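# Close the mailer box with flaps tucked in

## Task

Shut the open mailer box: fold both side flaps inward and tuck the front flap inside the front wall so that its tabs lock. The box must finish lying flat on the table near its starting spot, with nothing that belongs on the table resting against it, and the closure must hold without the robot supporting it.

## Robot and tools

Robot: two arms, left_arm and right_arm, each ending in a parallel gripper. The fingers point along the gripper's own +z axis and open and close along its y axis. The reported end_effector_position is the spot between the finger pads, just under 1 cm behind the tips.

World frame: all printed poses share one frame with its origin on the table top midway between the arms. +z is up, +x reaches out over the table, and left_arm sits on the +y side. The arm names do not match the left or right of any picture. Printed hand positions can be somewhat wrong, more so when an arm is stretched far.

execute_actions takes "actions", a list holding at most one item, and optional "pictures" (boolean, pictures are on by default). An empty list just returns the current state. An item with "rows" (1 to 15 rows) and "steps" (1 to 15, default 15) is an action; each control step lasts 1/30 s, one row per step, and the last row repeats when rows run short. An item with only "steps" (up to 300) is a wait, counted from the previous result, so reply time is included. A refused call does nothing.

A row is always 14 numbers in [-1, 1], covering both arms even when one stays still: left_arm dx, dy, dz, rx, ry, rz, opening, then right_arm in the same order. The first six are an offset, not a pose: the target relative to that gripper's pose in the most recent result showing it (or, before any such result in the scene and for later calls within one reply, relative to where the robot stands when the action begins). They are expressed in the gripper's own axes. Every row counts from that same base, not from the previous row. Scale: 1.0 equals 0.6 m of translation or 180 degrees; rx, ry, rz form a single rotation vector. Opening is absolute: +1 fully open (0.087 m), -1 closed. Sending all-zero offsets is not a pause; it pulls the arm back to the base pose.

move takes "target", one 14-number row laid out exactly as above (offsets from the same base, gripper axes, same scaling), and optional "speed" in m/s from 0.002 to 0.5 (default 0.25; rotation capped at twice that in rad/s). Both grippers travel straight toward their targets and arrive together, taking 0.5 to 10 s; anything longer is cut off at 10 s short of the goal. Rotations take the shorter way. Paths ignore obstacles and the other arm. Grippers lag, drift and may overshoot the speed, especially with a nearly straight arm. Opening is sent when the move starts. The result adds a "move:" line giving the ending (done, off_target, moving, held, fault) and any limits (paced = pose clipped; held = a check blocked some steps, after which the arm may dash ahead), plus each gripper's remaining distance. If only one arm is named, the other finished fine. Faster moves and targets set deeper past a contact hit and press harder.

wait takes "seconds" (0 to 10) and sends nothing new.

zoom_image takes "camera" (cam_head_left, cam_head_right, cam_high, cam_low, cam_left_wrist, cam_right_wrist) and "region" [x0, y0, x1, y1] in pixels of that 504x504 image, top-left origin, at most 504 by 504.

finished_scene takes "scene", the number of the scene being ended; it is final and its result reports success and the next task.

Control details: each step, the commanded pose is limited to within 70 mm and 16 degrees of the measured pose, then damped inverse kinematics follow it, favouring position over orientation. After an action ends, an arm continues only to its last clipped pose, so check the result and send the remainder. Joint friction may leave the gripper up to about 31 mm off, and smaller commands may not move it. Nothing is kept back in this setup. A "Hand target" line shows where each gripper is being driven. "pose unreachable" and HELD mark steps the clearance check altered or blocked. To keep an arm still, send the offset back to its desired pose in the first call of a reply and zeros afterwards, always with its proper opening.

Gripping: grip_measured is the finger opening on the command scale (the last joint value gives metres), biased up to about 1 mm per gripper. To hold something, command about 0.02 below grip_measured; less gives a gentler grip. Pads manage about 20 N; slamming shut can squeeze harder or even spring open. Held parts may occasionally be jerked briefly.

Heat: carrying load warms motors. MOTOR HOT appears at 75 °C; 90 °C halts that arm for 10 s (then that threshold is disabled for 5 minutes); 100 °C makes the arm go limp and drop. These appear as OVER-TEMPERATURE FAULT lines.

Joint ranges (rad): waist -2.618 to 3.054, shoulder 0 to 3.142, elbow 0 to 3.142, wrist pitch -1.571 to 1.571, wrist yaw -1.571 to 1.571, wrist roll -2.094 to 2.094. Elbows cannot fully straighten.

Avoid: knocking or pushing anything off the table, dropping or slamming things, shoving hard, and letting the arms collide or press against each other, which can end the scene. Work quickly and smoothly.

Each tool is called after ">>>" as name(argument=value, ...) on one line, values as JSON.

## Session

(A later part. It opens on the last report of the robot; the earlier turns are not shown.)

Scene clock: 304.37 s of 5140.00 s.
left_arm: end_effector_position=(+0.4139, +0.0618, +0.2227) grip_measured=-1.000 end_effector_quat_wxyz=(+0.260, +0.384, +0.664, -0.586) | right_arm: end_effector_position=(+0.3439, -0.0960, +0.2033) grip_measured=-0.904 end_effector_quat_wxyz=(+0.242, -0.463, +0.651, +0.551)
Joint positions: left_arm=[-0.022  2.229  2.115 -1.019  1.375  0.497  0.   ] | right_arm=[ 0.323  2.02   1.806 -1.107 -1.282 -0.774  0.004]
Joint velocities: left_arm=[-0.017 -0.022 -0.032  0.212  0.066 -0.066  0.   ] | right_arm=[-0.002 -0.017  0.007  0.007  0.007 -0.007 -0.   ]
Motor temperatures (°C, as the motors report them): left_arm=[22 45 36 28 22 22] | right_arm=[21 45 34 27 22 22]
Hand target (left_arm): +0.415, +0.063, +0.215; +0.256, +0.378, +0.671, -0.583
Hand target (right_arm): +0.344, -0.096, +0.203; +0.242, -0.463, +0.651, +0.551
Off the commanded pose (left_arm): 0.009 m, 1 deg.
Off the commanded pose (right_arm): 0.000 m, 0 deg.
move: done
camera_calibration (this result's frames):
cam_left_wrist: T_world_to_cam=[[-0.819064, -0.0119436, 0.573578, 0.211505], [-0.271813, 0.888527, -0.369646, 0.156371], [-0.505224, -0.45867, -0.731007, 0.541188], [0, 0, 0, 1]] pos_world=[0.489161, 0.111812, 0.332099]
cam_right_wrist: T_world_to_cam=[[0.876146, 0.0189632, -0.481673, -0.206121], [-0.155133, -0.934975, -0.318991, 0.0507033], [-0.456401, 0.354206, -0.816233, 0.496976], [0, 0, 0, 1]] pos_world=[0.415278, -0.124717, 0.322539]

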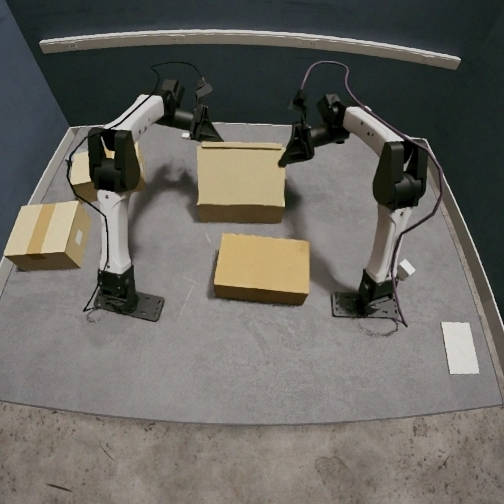

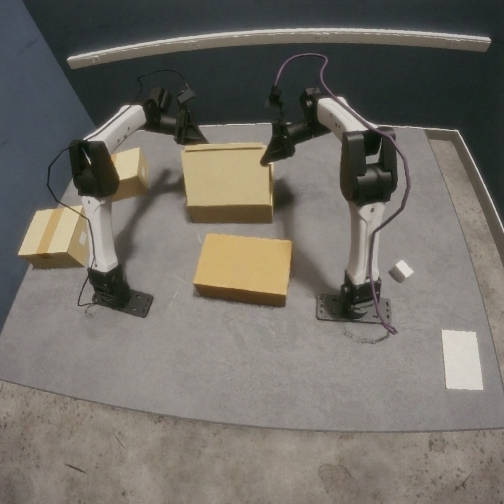

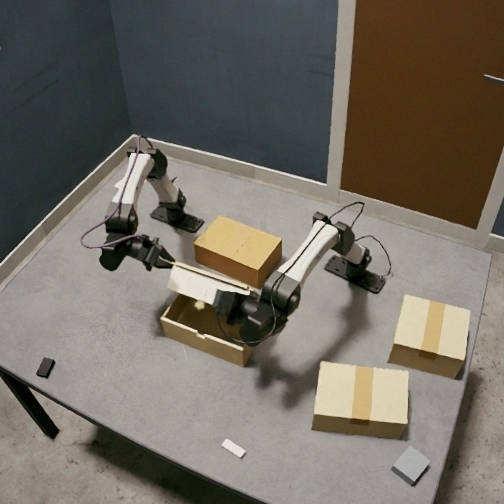

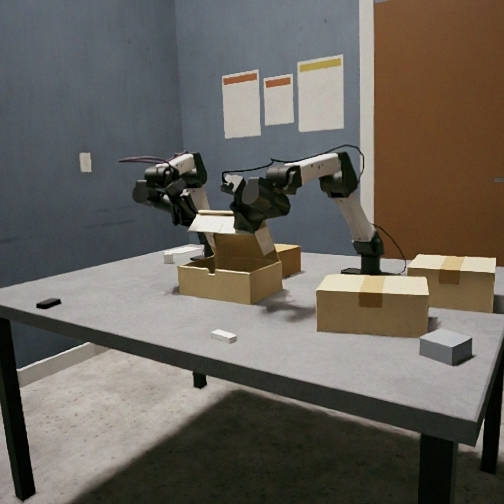

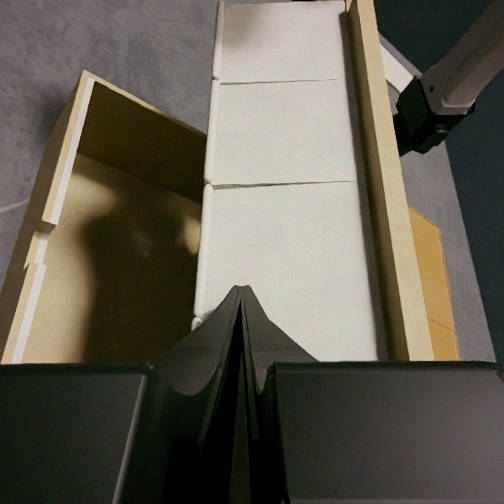

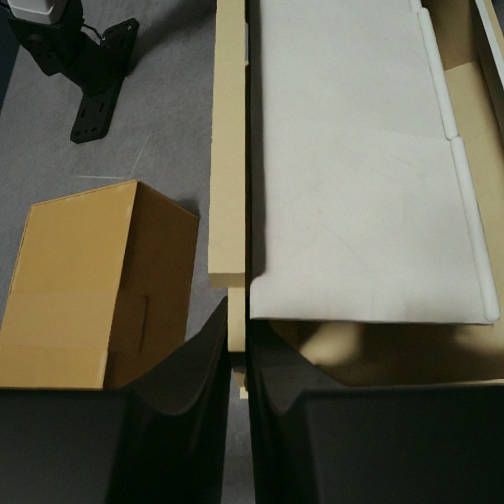

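>>> move(target=[0.083,-0.03,0.017,0,0,0,-1,0,0,0,0,0,0,-0.96], speed=0.06)

Scene clock: 307.70 s of 5140.00 s.
left_arm: end_effector_position=(+0.3774, +0.0667, +0.2010) grip_measured=-1.000 end_effector_quat_wxyz=(+0.276, +0.390, +0.657, -0.583) | right_arm: end_effector_position=(+0.3414, -0.0967, +0.2032) grip_measured=-0.897 end_effector_quat_wxyz=(+0.236, -0.459, +0.654, +0.553)
Joint positions: left_arm=[-0.026  2.019  1.688 -0.709  1.375  0.439  0.   ] | right_arm=[ 0.323  2.02   1.806 -1.124 -1.282 -0.774  0.005]
Joint velocities: left_arm=[-0.002  0.002 -0.042  0.051 -0.007 -0.081  0.   ] | right_arm=[ 0.012 -0.012 -0.007 -0.007  0.051  0.007  0.001]
Motor temperatures (°C, as the motors report them): left_arm=[22 45 35 28 22 22] | right_arm=[21 45 34 27 23 22]
Hand target (left_arm): +0.370, +0.062, +0.193; +0.259, +0.385, +0.664, -0.587
Hand target (right_arm): +0.344, -0.096, +0.203; +0.242, -0.463, +0.651, +0.551
Off the commanded pose (left_arm): 0.013 m, 2 deg.
Off the commanded pose (right_arm): 0.003 m, 1 deg.
move: off_target (left_arm)
camera_calibration (this result's frames):
cam_left_wrist: T_world_to_cam=[[-0.83791, -0.01015, 0.545714, 0.206656], [-0.26425, 0.882381, -0.389328, 0.135627], [-0.477576, -0.470427, -0.742038, 0.501614], [0, 0, 0, 1]] pos_world=[0.448557, 0.118396, 0.312245]
cam_right_wrist: T_world_to_cam=[[0.868256, 0.0167156, -0.495835, -0.198626], [-0.160227, -0.936426, -0.312143, 0.0498198], [-0.469531, 0.350466, -0.810379, 0.498921], [0, 0, 0, 1]] pos_world=[0.414699, -0.124882, 0.32138]

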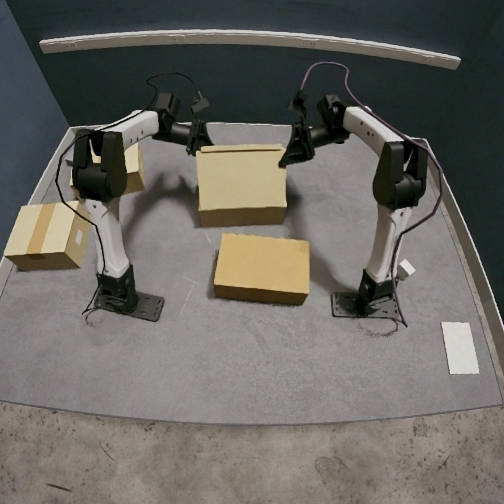

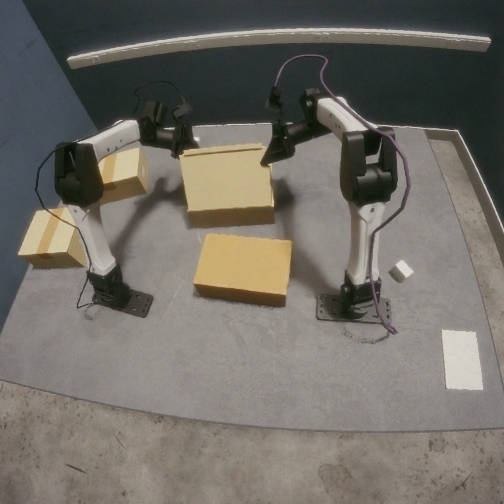

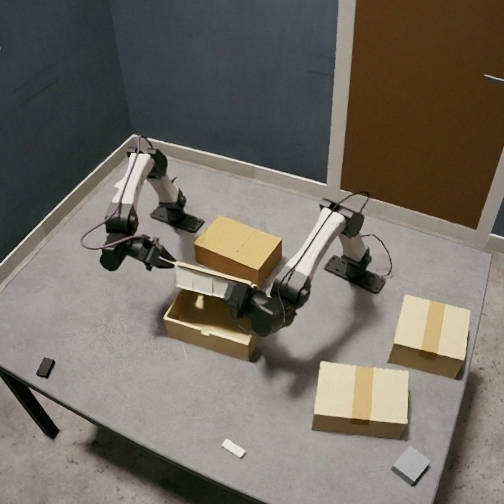

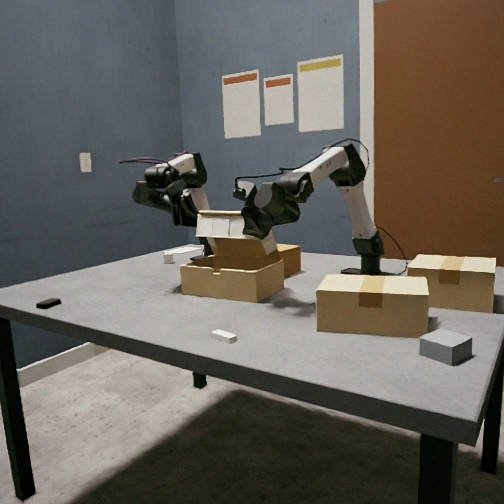

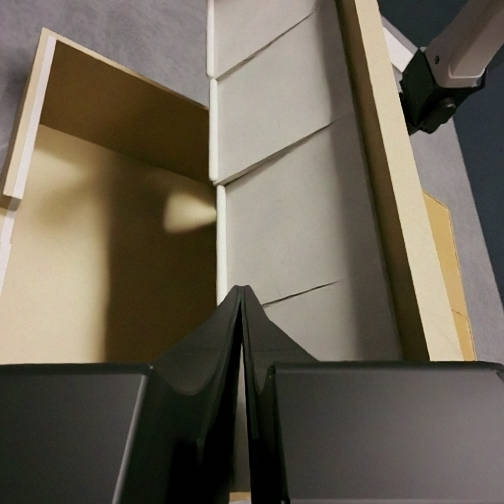

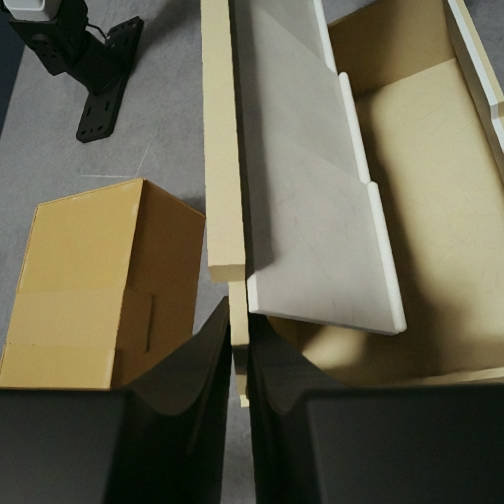

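>>> move(target=[-0.06,0.095,-0.01,0,0,0,-1,0,0,0,0,0,0,-0.96], speed=0.1)

Scene clock: 310.47 s of 5140.00 s.
left_arm: end_effector_position=(+0.4432, +0.0636, +0.2071) grip_measured=-1.000 end_effector_quat_wxyz=(+0.290, +0.397, +0.647, -0.583) | right_arm: end_effector_position=(+0.3411, -0.0969, +0.2028) grip_measured=-0.905 end_effector_quat_wxyz=(+0.234, -0.458, +0.656, +0.553)
Joint positions: left_arm=[-0.005  2.321  2.188 -0.939  1.398  0.507  0.   ] | right_arm=[ 0.323  2.02   1.806 -1.125 -1.279 -0.769  0.004]
Joint velocities: left_arm=[-0.012  0.027  0.154 -0.139 -0.051  0.081  0.   ] | right_arm=[ 0.007  0.007 -0.002  0.051 -0.037  0.022 -0.   ]
Motor temperatures (°C, as the motors report them): left_arm=[22 46 35 28 22 22] | right_arm=[21 45 34 27 23 22]
Hand target (left_arm): +0.444, +0.067, +0.198; +0.279, +0.388, +0.657, -0.583
Hand target (right_arm): +0.341, -0.097, +0.203; +0.236, -0.459, +0.654, +0.553
Off the commanded pose (left_arm): 0.008 m, 2 deg.
Off the commanded pose (right_arm): 0.000 m, 0 deg.
move: done
camera_calibration (this result's frames):
cam_left_wrist: T_world_to_cam=[[-0.855102, 0.00117562, 0.518458, 0.271006], [-0.250717, 0.87436, -0.415494, 0.158015], [-0.453808, -0.485276, -0.747372, 0.527656], [0, 0, 0, 1]] pos_world=[0.510809, 0.117579, 0.319505]
cam_right_wrist: T_world_to_cam=[[0.865818, 0.0131698, -0.500185, -0.197201], [-0.163353, -0.93744, -0.307446, 0.0495555], [-0.472943, 0.347899, -0.809501, 0.499268], [0, 0, 0, 1]] pos_world=[0.414961, -0.124642, 0.320756]

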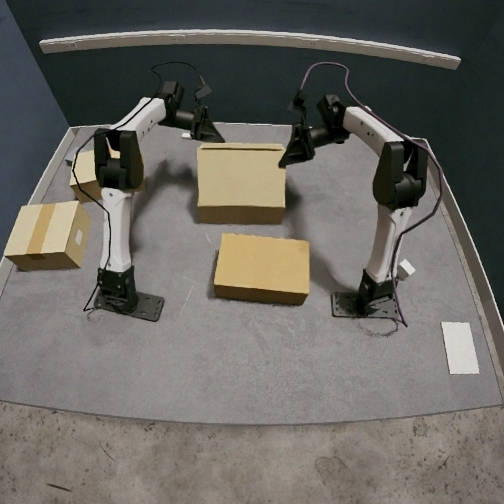

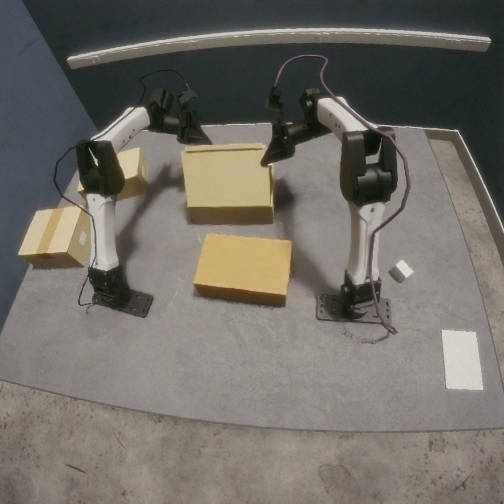

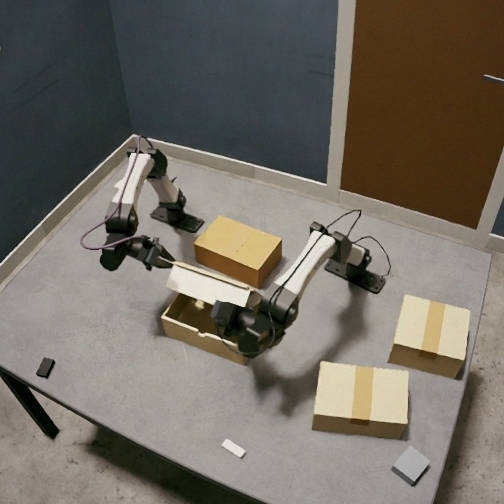

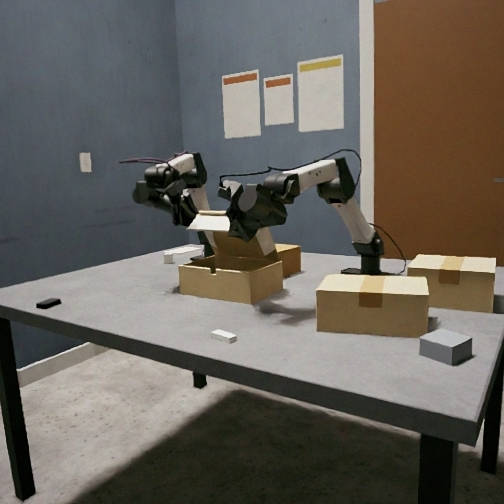

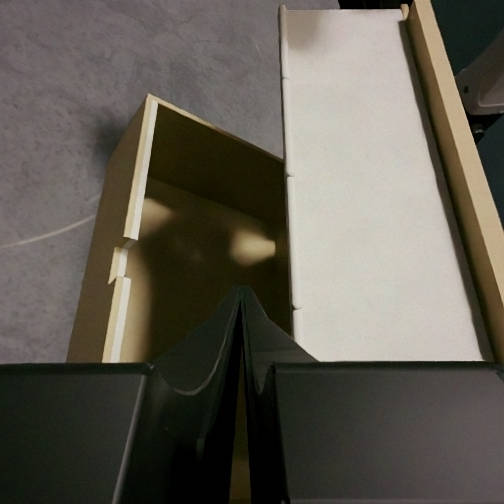

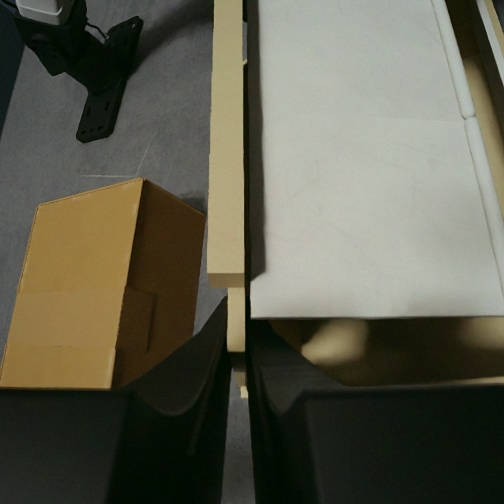

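>>> move(target=[0.04,0.108,0.058,0,0,0,-1,0.03,-0.127,0.007,-0.057,-0.005,0.157,-0.96], speed=0.06)

Scene clock: 319.63 s of 5140.00 s.
left_arm: end_effector_position=(+0.4790, +0.0399, +0.1544) grip_measured=-1.000 end_effector_quat_wxyz=(+0.292, +0.396, +0.644, -0.585) | right_arm: end_effector_position=(+0.3930, -0.0934, +0.1552) grip_measured=-0.905 end_effector_quat_wxyz=(+0.076, -0.277, +0.703, +0.651)
Joint positions: left_arm=[-0.037  2.474  2.216 -0.641  1.385  0.334  0.   ] | right_arm=[ 0.275  2.553  2.361 -1.573 -1.426 -0.689  0.004]
Joint velocities: left_arm=[-0.002  0.002  0.017  0.022  0.022 -0.007  0.   ] | right_arm=[-0.007 -0.002 -0.012  0.022  0.066 -0.022  0.   ]
Motor temperatures (°C, as the motors report them): left_arm=[22 47 36 28 22 22] | right_arm=[21 44 34 26 23 22]
Hand target (left_arm): +0.481, +0.035, +0.147; +0.290, +0.397, +0.646, -0.584
Hand target (right_arm): +0.398, -0.097, +0.149; +0.081, -0.279, +0.706, +0.645
Off the commanded pose (left_arm): 0.010 m, 0 deg.
Off the commanded pose (right_arm): 0.009 m, 4 deg.
joint sent to its limit (right arm) — the command would take joint 4 (wrist pitch) past its lower limit, so that joint was sent only as far as its limit.
After step 90, 1.50 s passed at rest.
move: off_target (right_arm)
camera_calibration (this result's frames):
cam_left_wrist: T_world_to_cam=[[-0.856448, 0.00442994, 0.516215, 0.329819], [-0.250087, 0.871229, -0.422394, 0.166766], [-0.451613, -0.490857, -0.745054, 0.491846], [0, 0, 0, 1]] pos_world=[0.546303, 0.0946732, 0.266636]
cam_right_wrist: T_world_to_cam=[[0.498333, -0.0176314, -0.866806, -0.0675059], [-0.353943, -0.916821, -0.184836, 0.104412], [-0.791447, 0.39891, -0.463122, 0.560166], [0, 0, 0, 1]] pos_world=[0.513938, -0.128919, 0.22021]

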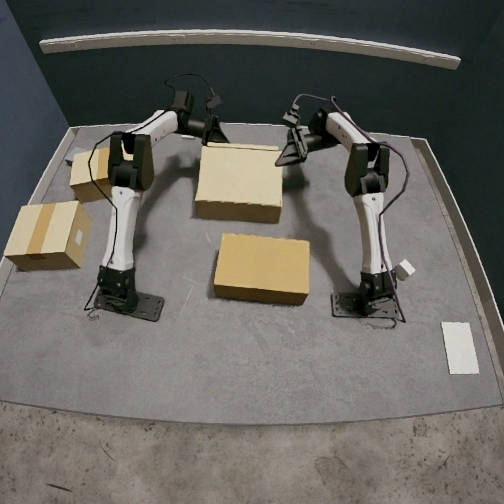

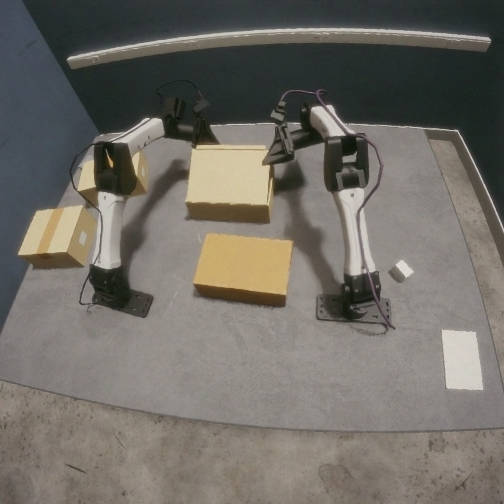

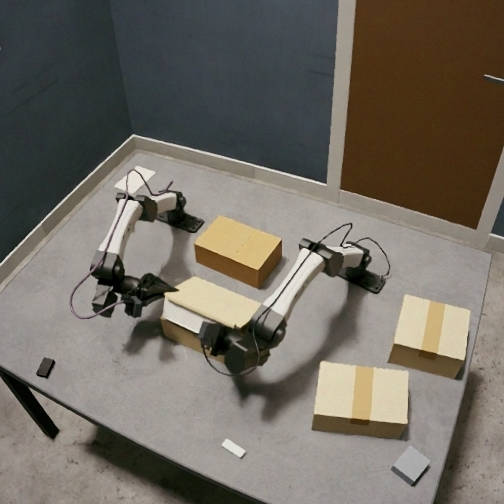

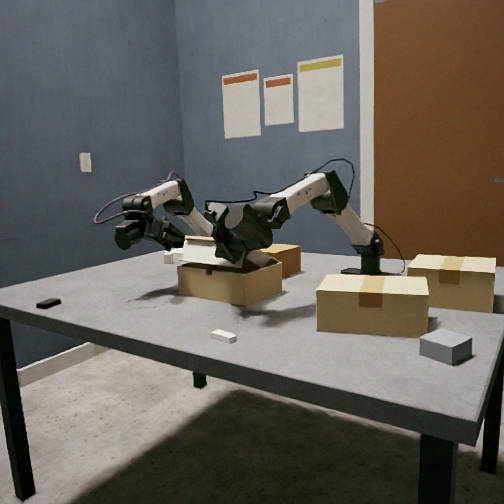

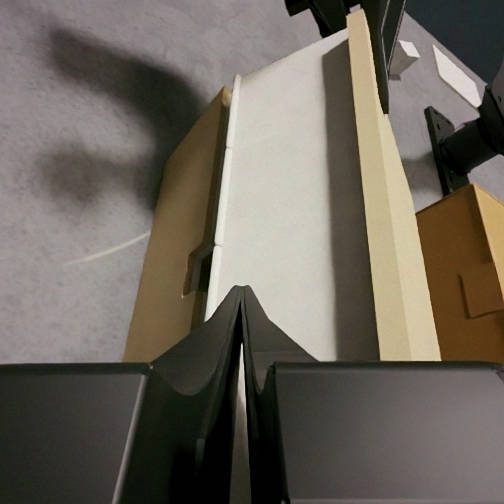

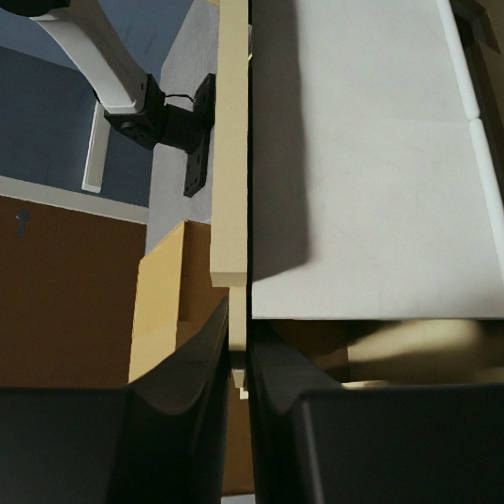

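>>> move(target=[0.077,-0.03,0.014,0,0,0,-1,0,0,0,0,0,0,-0.96], speed=0.05)

Scene clock: 322.83 s of 5140.00 s.
left_arm: end_effector_position=(+0.4496, +0.0454, +0.1492) grip_measured=-1.000 end_effector_quat_wxyz=(+0.318, +0.409, +0.630, -0.579) | right_arm: end_effector_position=(+0.3907, -0.0921, +0.1541) grip_measured=-0.894 end_effector_quat_wxyz=(+0.064, -0.271, +0.710, +0.647)
Joint positions: left_arm=[-0.037  2.277  1.819 -0.316  1.387  0.273  0.   ] | right_arm=[ 0.281  2.553  2.361 -1.573 -1.413 -0.661  0.005]
Joint velocities: left_arm=[ 0.007 -0.007 -0.056  0.037  0.095 -0.11   0.   ] | right_arm=[ 0.002 -0.012 -0.002 -0.051 -0.11   0.007 -0.001]
Motor temperatures (°C, as the motors report them): left_arm=[22 48 36 28 22 22] | right_arm=[21 45 34 26 23 22]
Hand target (left_arm): +0.439, +0.039, +0.125; +0.291, +0.397, +0.644, -0.585
Hand target (right_arm): +0.393, -0.093, +0.155; +0.076, -0.277, +0.703, +0.651
Off the commanded pose (left_arm): 0.028 m, 4 deg.
Off the commanded pose (right_arm): 0.003 m, 2 deg.
move: off_target (left_arm)
camera_calibration (this result's frames):
cam_left_wrist: T_world_to_cam=[[-0.886492, 0.00863625, 0.462663, 0.328585], [-0.229453, 0.860051, -0.4557, 0.14852], [-0.40185, -0.510134, -0.760447, 0.458186], [0, 0, 0, 1]] pos_world=[0.509489, 0.103164, 0.264083]
cam_right_wrist: T_world_to_cam=[[0.477705, -0.0325582, -0.877917, -0.0589092], [-0.354656, -0.921411, -0.158809, 0.100488], [-0.803752, 0.387222, -0.451709, 0.559352], [0, 0, 0, 1]] pos_world=[0.51336, -0.125921, 0.216905]

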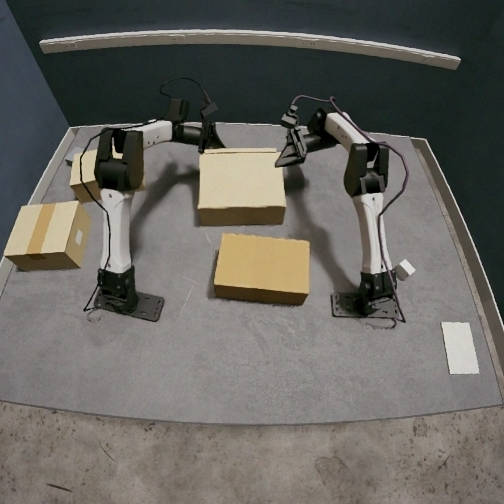

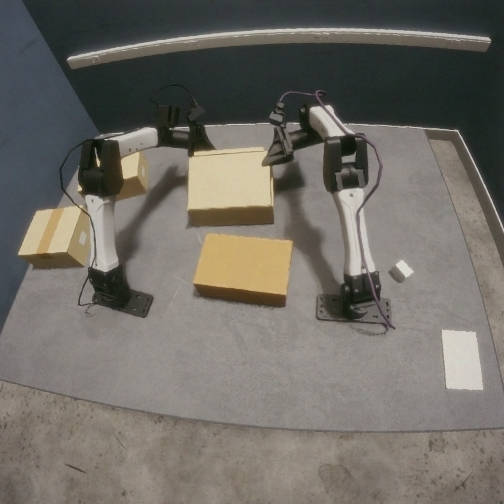

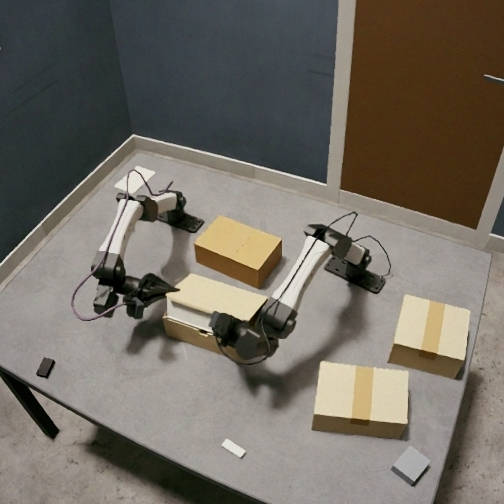

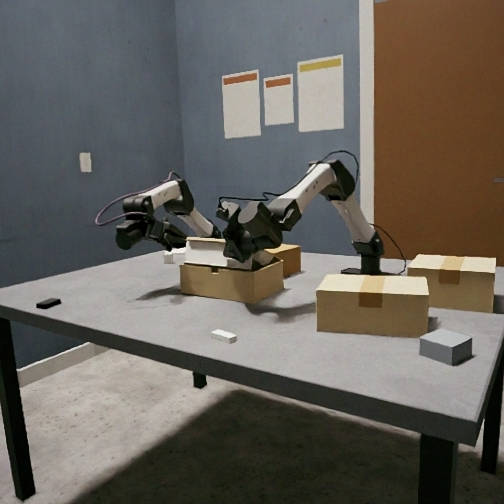

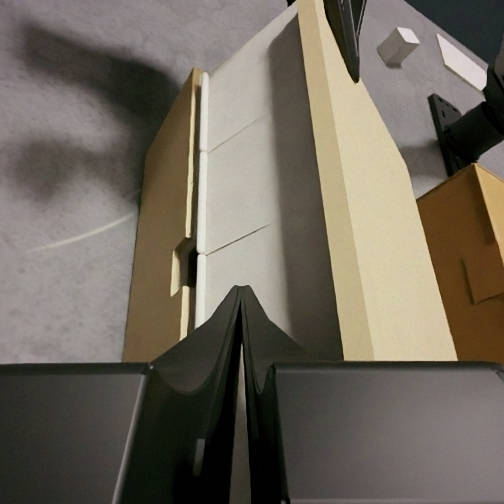

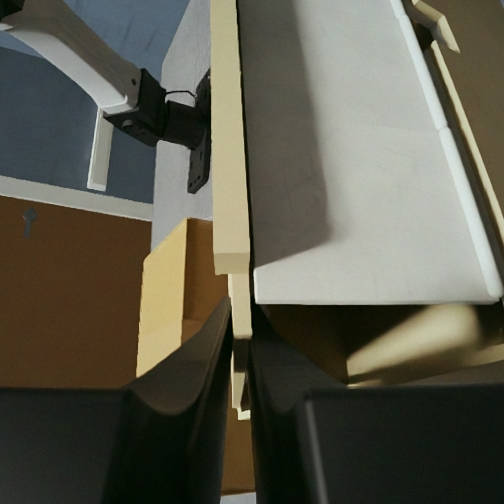

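>>> move(target=[0.058,0.012,0.01,0,0,0,-1,0.012,-0.06,0.005,-0.016,0,0.052,-0.96], speed=0.04)

Scene clock: 327.53 s of 5140.00 s.
left_arm: end_effector_position=(+0.4469, +0.0464, +0.1483) grip_measured=-1.000 end_effector_quat_wxyz=(+0.346, +0.427, +0.607, -0.574) | right_arm: end_effector_position=(+0.3976, -0.0877, +0.1453) grip_measured=-0.897 end_effector_quat_wxyz=(+0.040, -0.223, +0.699, +0.679)
Joint positions: left_arm=[-0.034  2.24   1.715 -0.136  1.404  0.239  0.   ] | right_arm=[ 0.278  2.623  2.388 -1.573 -1.493 -0.607  0.005]
Joint velocities: left_arm=[-0.007  0.002 -0.032 -0.051  0.022 -0.139  0.   ] | right_arm=[-0.002  0.002  0.007 -0.066  0.022 -0.007  0.001]
Motor temperatures (°C, as the motors report them): left_arm=[22 48 35 28 22 22] | right_arm=[21 45 34 26 23 22]
Hand target (left_arm): +0.438, +0.045, +0.116; +0.318, +0.409, +0.630, -0.579
Hand target (right_arm): +0.400, -0.092, +0.119; +0.014, -0.206, +0.717, +0.665
Off the commanded pose (left_arm): 0.035 m, 5 deg.
Off the commanded pose (right_arm): 0.027 m, 5 deg.
joint sent to its limit (right arm) — the command would take joint 4 (wrist pitch) past its lower limit, so that joint was sent only as far as its limit.
move: off_target (left_arm, right_arm)
camera_calibration (this result's frames):
cam_left_wrist: T_world_to_cam=[[-0.918427, 0.027516, 0.394632, 0.350166], [-0.18862, 0.84642, -0.497992, 0.135358], [-0.347727, -0.531805, -0.772185, 0.435476], [0, 0, 0, 1]] pos_world=[0.49856, 0.107384, 0.265489]
cam_right_wrist: T_world_to_cam=[[0.37621, 0.00296579, -0.92653, -0.0192386], [-0.396386, -0.903346, -0.163841, 0.124431], [-0.837463, 0.428902, -0.338672, 0.559863], [0, 0, 0, 1]] pos_world=[0.525425, -0.127664, 0.192172]

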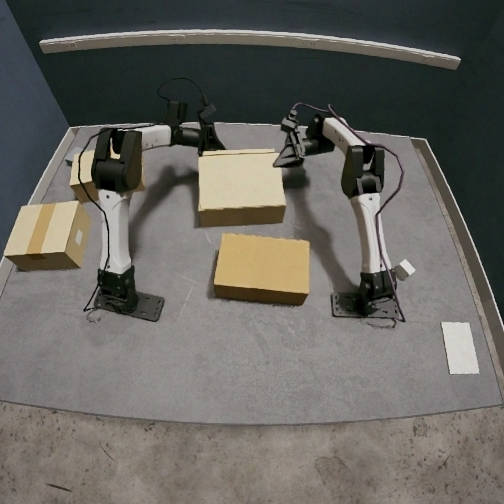

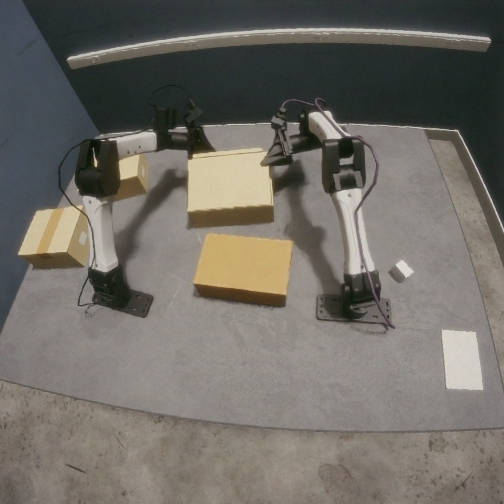

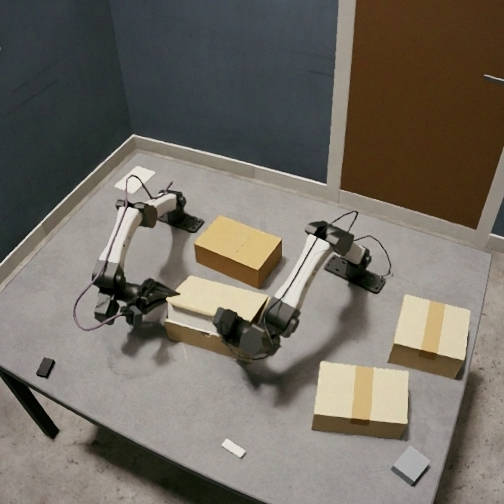

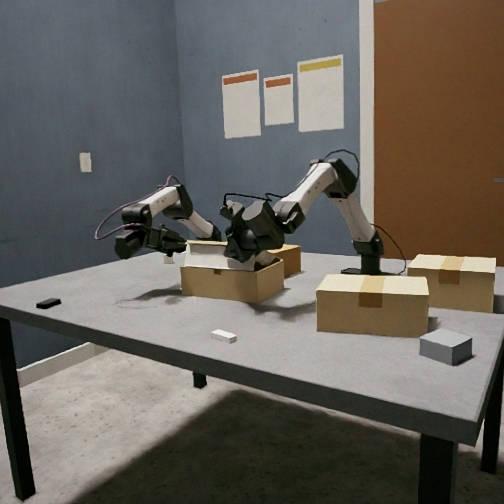

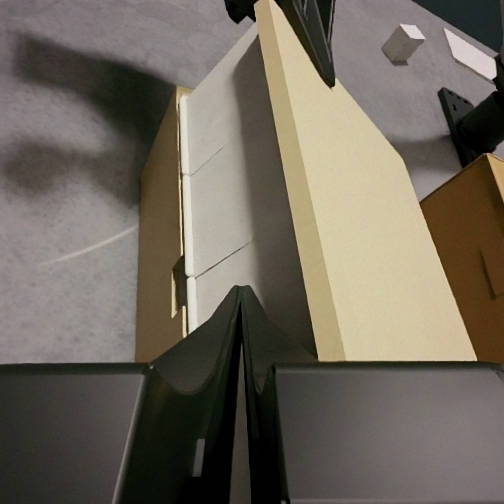

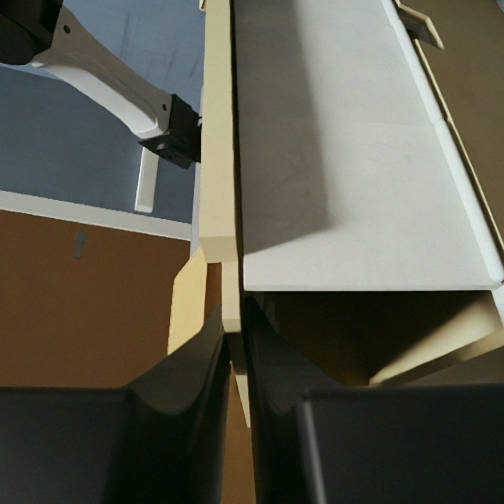

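>>> move(target=[0.037,0.083,-0.083,0,0,0,-1,0,0,0,0,0,0,-0.96], speed=0.08)

Scene clock: 332.93 s of 5140.00 s.
left_arm: end_effector_position=(+0.4885, +0.0959, +0.1213) grip_measured=-1.000 end_effector_quat_wxyz=(+0.372, +0.423, +0.602, -0.566) | right_arm: end_effector_position=(+0.3983, -0.0871, +0.1472) grip_measured=-0.902 end_effector_quat_wxyz=(+0.044, -0.224, +0.693, +0.683)
Joint positions: left_arm=[ 0.079  2.434  1.993 -0.521  1.47   0.583  0.   ] | right_arm=[ 0.278  2.624  2.388 -1.573 -1.507 -0.615  0.004]
Joint velocities: left_arm=[-0.017  0.066  0.217 -0.403 -0.007  0.242  0.   ] | right_arm=[-0.012 -0.012 -0.007  0.022 -0.051 -0.051  0.   ]
Motor temperatures (°C, as the motors report them): left_arm=[22 48 35 28 22 22] | right_arm=[21 45 34 26 23 22]
Hand target (left_arm): +0.486, +0.098, +0.113; +0.360, +0.415, +0.609, -0.572
Hand target (right_arm): +0.398, -0.088, +0.145; +0.040, -0.223, +0.699, +0.679
Off the commanded pose (left_arm): 0.008 m, 3 deg.
Off the commanded pose (right_arm): 0.002 m, 1 deg.
After step 90, 1.13 s passed at rest.
move: off_target (left_arm)
camera_calibration (this result's frames):
cam_left_wrist: T_world_to_cam=[[-0.933382, 0.00390909, 0.358864, 0.411559], [-0.197844, 0.828671, -0.523606, 0.0971429], [-0.299427, -0.559723, -0.772693, 0.434598], [0, 0, 0, 1]] pos_world=[0.533491, 0.161146, 0.238982]
cam_right_wrist: T_world_to_cam=[[0.380818, 0.0161761, -0.924508, -0.0187433], [-0.398039, -0.899597, -0.179698, 0.128911], [-0.834591, 0.436422, -0.336144, 0.559895], [0, 0, 0, 1]] pos_world=[0.525733, -0.12808, 0.194042]

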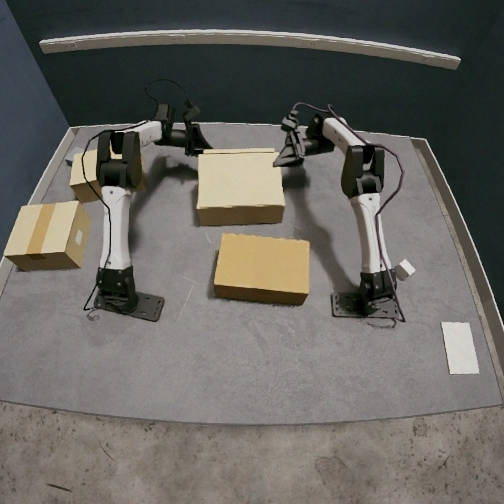

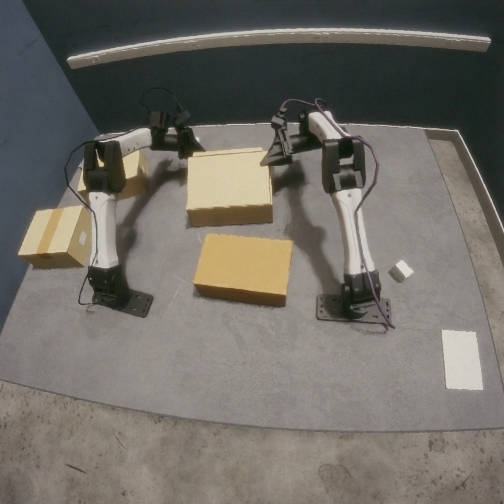

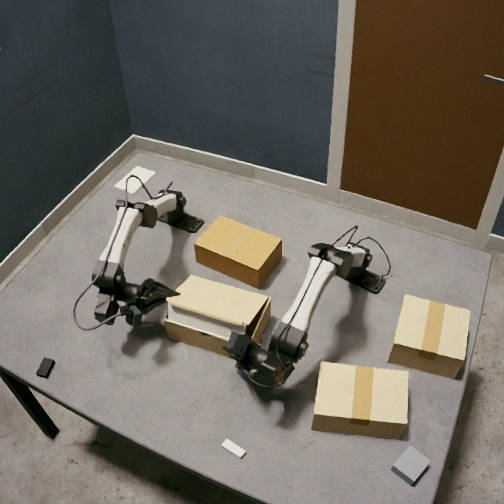

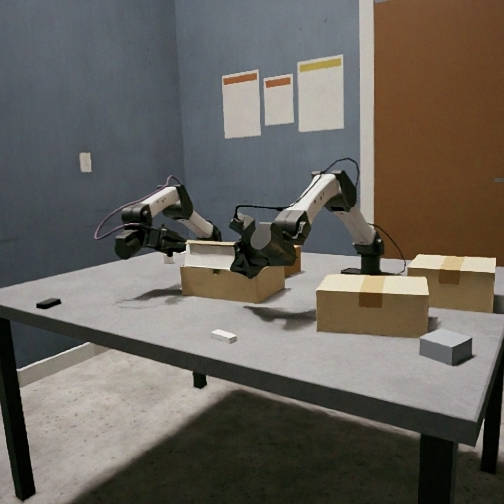

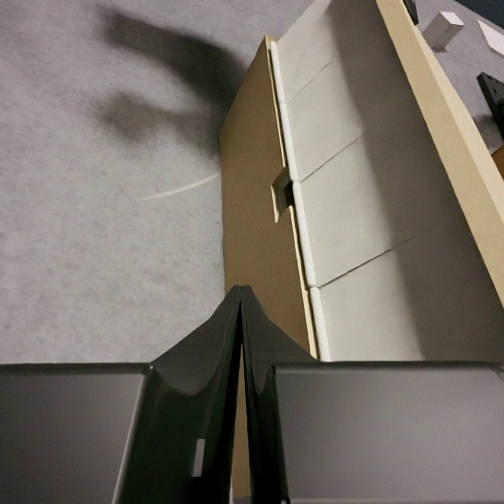

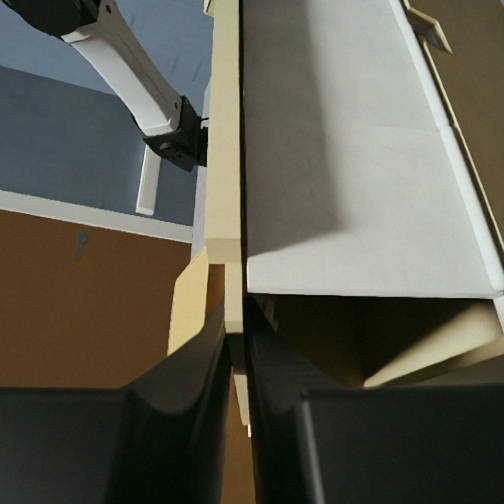

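>>> move(target=[0.036,-0.093,0.003,0,0,0,-1,0,0.015,0,0,0,0,-0.96], speed=0.05)

Scene clock: 335.83 s of 5140.00 s.
left_arm: end_effector_position=(+0.4347, +0.1006, +0.1277) grip_measured=-1.000 end_effector_quat_wxyz=(+0.378, +0.429, +0.599, -0.561) | right_arm: end_effector_position=(+0.3985, -0.0868, +0.1480) grip_measured=-0.903 end_effector_quat_wxyz=(+0.046, -0.224, +0.692, +0.685)
Joint positions: left_arm=[ 0.078  2.196  1.608 -0.358  1.466  0.587  0.   ] | right_arm=[ 0.278  2.624  2.388 -1.573 -1.512 -0.618  0.004]
Joint velocities: left_arm=[ 0.002 -0.046 -0.085  0.198 -0.007 -0.154  0.   ] | right_arm=[-0.022 -0.012  0.017 -0.051 -0.007 -0.095 -0.   ]
Motor temperatures (°C, as the motors report them): left_arm=[22 49 35 28 22 22] | right_arm=[21 46 34 26 23 22]
Hand target (left_arm): +0.429, +0.096, +0.123; +0.369, +0.426, +0.601, -0.566
Hand target (right_arm): +0.395, -0.087, +0.155; +0.044, -0.224, +0.693, +0.684
Off the commanded pose (left_arm): 0.010 m, 1 deg.
Off the commanded pose (right_arm): 0.008 m, 0 deg.
move: done
camera_calibration (this result's frames):
cam_left_wrist: T_world_to_cam=[[-0.940009, 0.00196254, 0.341143, 0.364341], [-0.189031, 0.829439, -0.525641, 0.0823307], [-0.283989, -0.558594, -0.77931, 0.420057], [0, 0, 0, 1]] pos_world=[0.477339, 0.165638, 0.246338]
cam_right_wrist: T_world_to_cam=[[0.38212, 0.021027, -0.923873, -0.018281], [-0.398774, -0.898117, -0.185376, 0.130612], [-0.833645, 0.439253, -0.334804, 0.559907], [0, 0, 0, 1]] pos_world=[0.525834, -0.128252, 0.194782]

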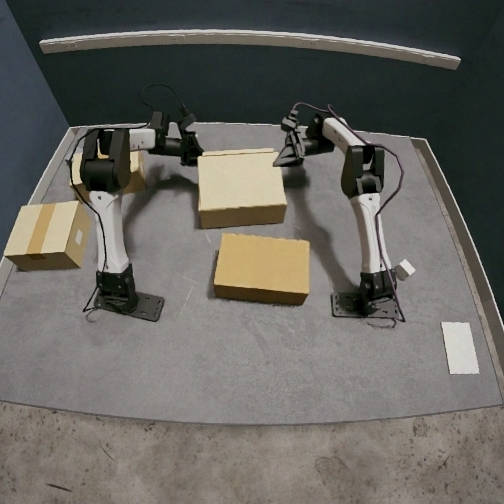

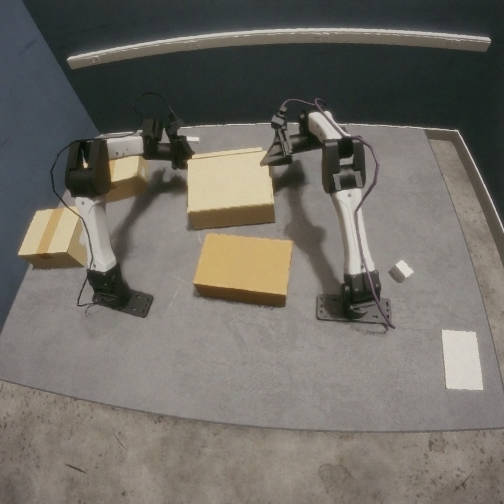

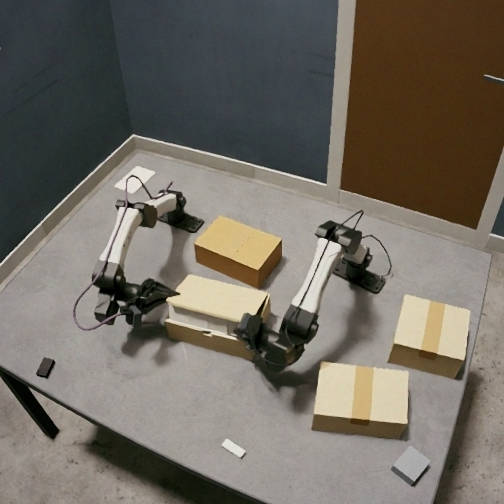

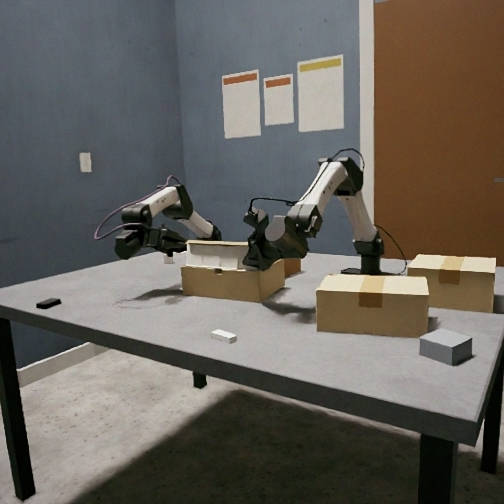

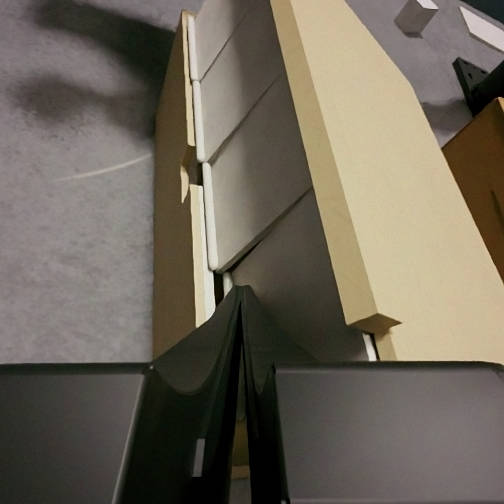

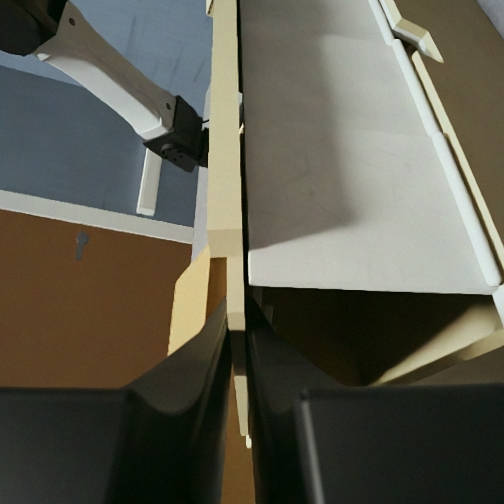

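>>> move(target=[0.0,-0.015,0.085,0,0,0,-1,0,0,0,0,0,0,-0.96], speed=0.05)

Scene clock: 338.47 s of 5140.00 s.
left_arm: end_effector_position=(+0.4338, +0.0600, +0.1288) grip_measured=-1.000 end_effector_quat_wxyz=(+0.385, +0.430, +0.599, -0.554) | right_arm: end_effector_position=(+0.3989, -0.0880, +0.1471) grip_measured=-0.903 end_effector_quat_wxyz=(+0.046, -0.224, +0.693, +0.683)
Joint positions: left_arm=[-0.011  2.16   1.45   0.21   1.385  0.151  0.   ] | right_arm=[ 0.276  2.624  2.388 -1.573 -1.507 -0.62   0.004]
Joint velocities: left_arm=[-0.017 -0.002 -0.042  0.198  0.007 -0.139  0.   ] | right_arm=[-0.017 -0.007 -0.002 -0.081 -0.037  0.051  0.001]
Motor temperatures (°C, as the motors report them): left_arm=[22 49 35 28 22 22] | right_arm=[21 47 34 26 23 22]
Hand target (left_arm): +0.425, +0.050, +0.126; +0.375, +0.431, +0.599, -0.561
Hand target (right_arm): +0.398, -0.087, +0.148; +0.046, -0.224, +0.692, +0.685
Off the commanded pose (left_arm): 0.014 m, 1 deg.
Off the commanded pose (right_arm): 0.001 m, 0 deg.
move: off_target (left_arm)
camera_calibration (this result's frames):
cam_left_wrist: T_world_to_cam=[[-0.945219, -0.010244, 0.326276, 0.368071], [-0.190512, 0.828944, -0.525887, 0.117103], [-0.265077, -0.559238, -0.785485, 0.390669], [0, 0, 0, 1]] pos_world=[0.473775, 0.125176, 0.248355]
cam_right_wrist: T_world_to_cam=[[0.384524, 0.0166575, -0.922965, -0.0207289], [-0.399203, -0.89851, -0.182531, 0.129344], [-0.832333, 0.438638, -0.338848, 0.560497], [0, 0, 0, 1]] pos_world=[0.526126, -0.129293, 0.194401]

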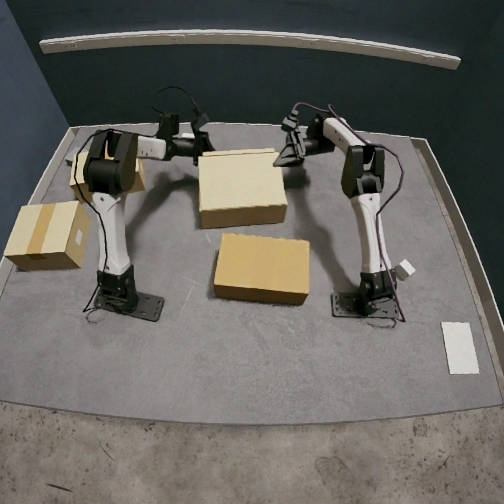

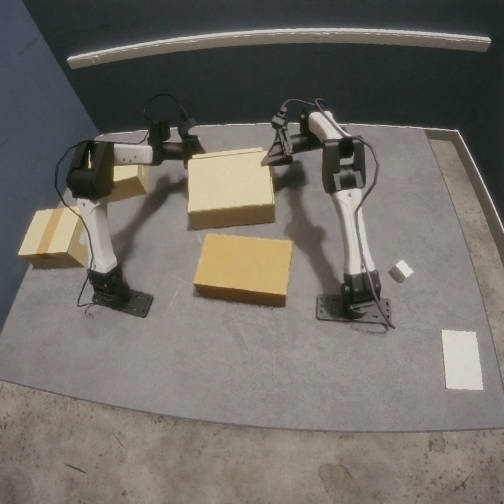

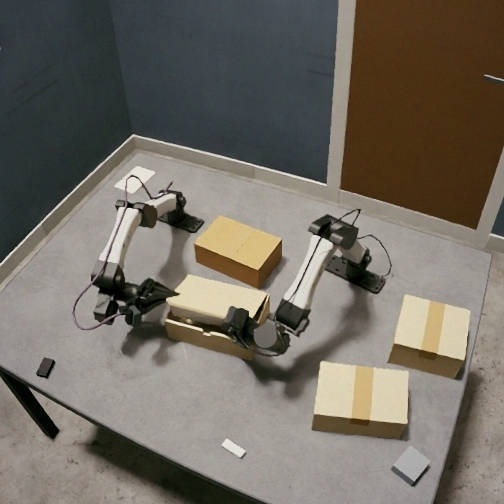

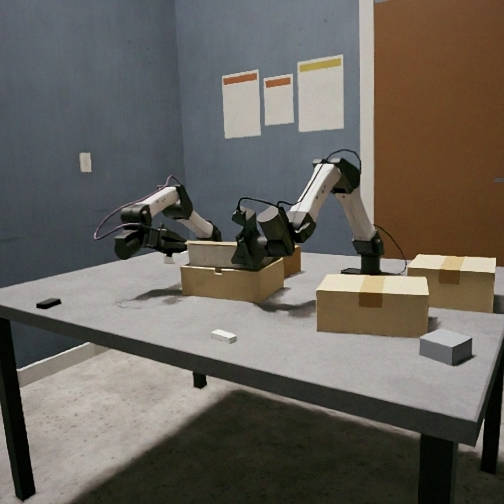

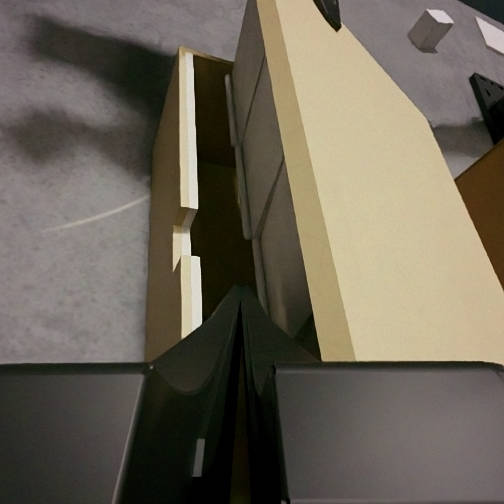

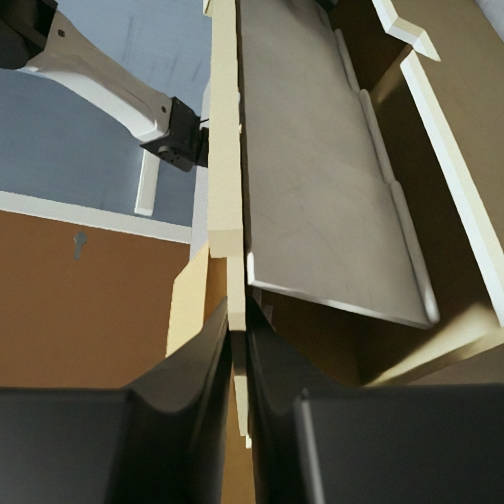

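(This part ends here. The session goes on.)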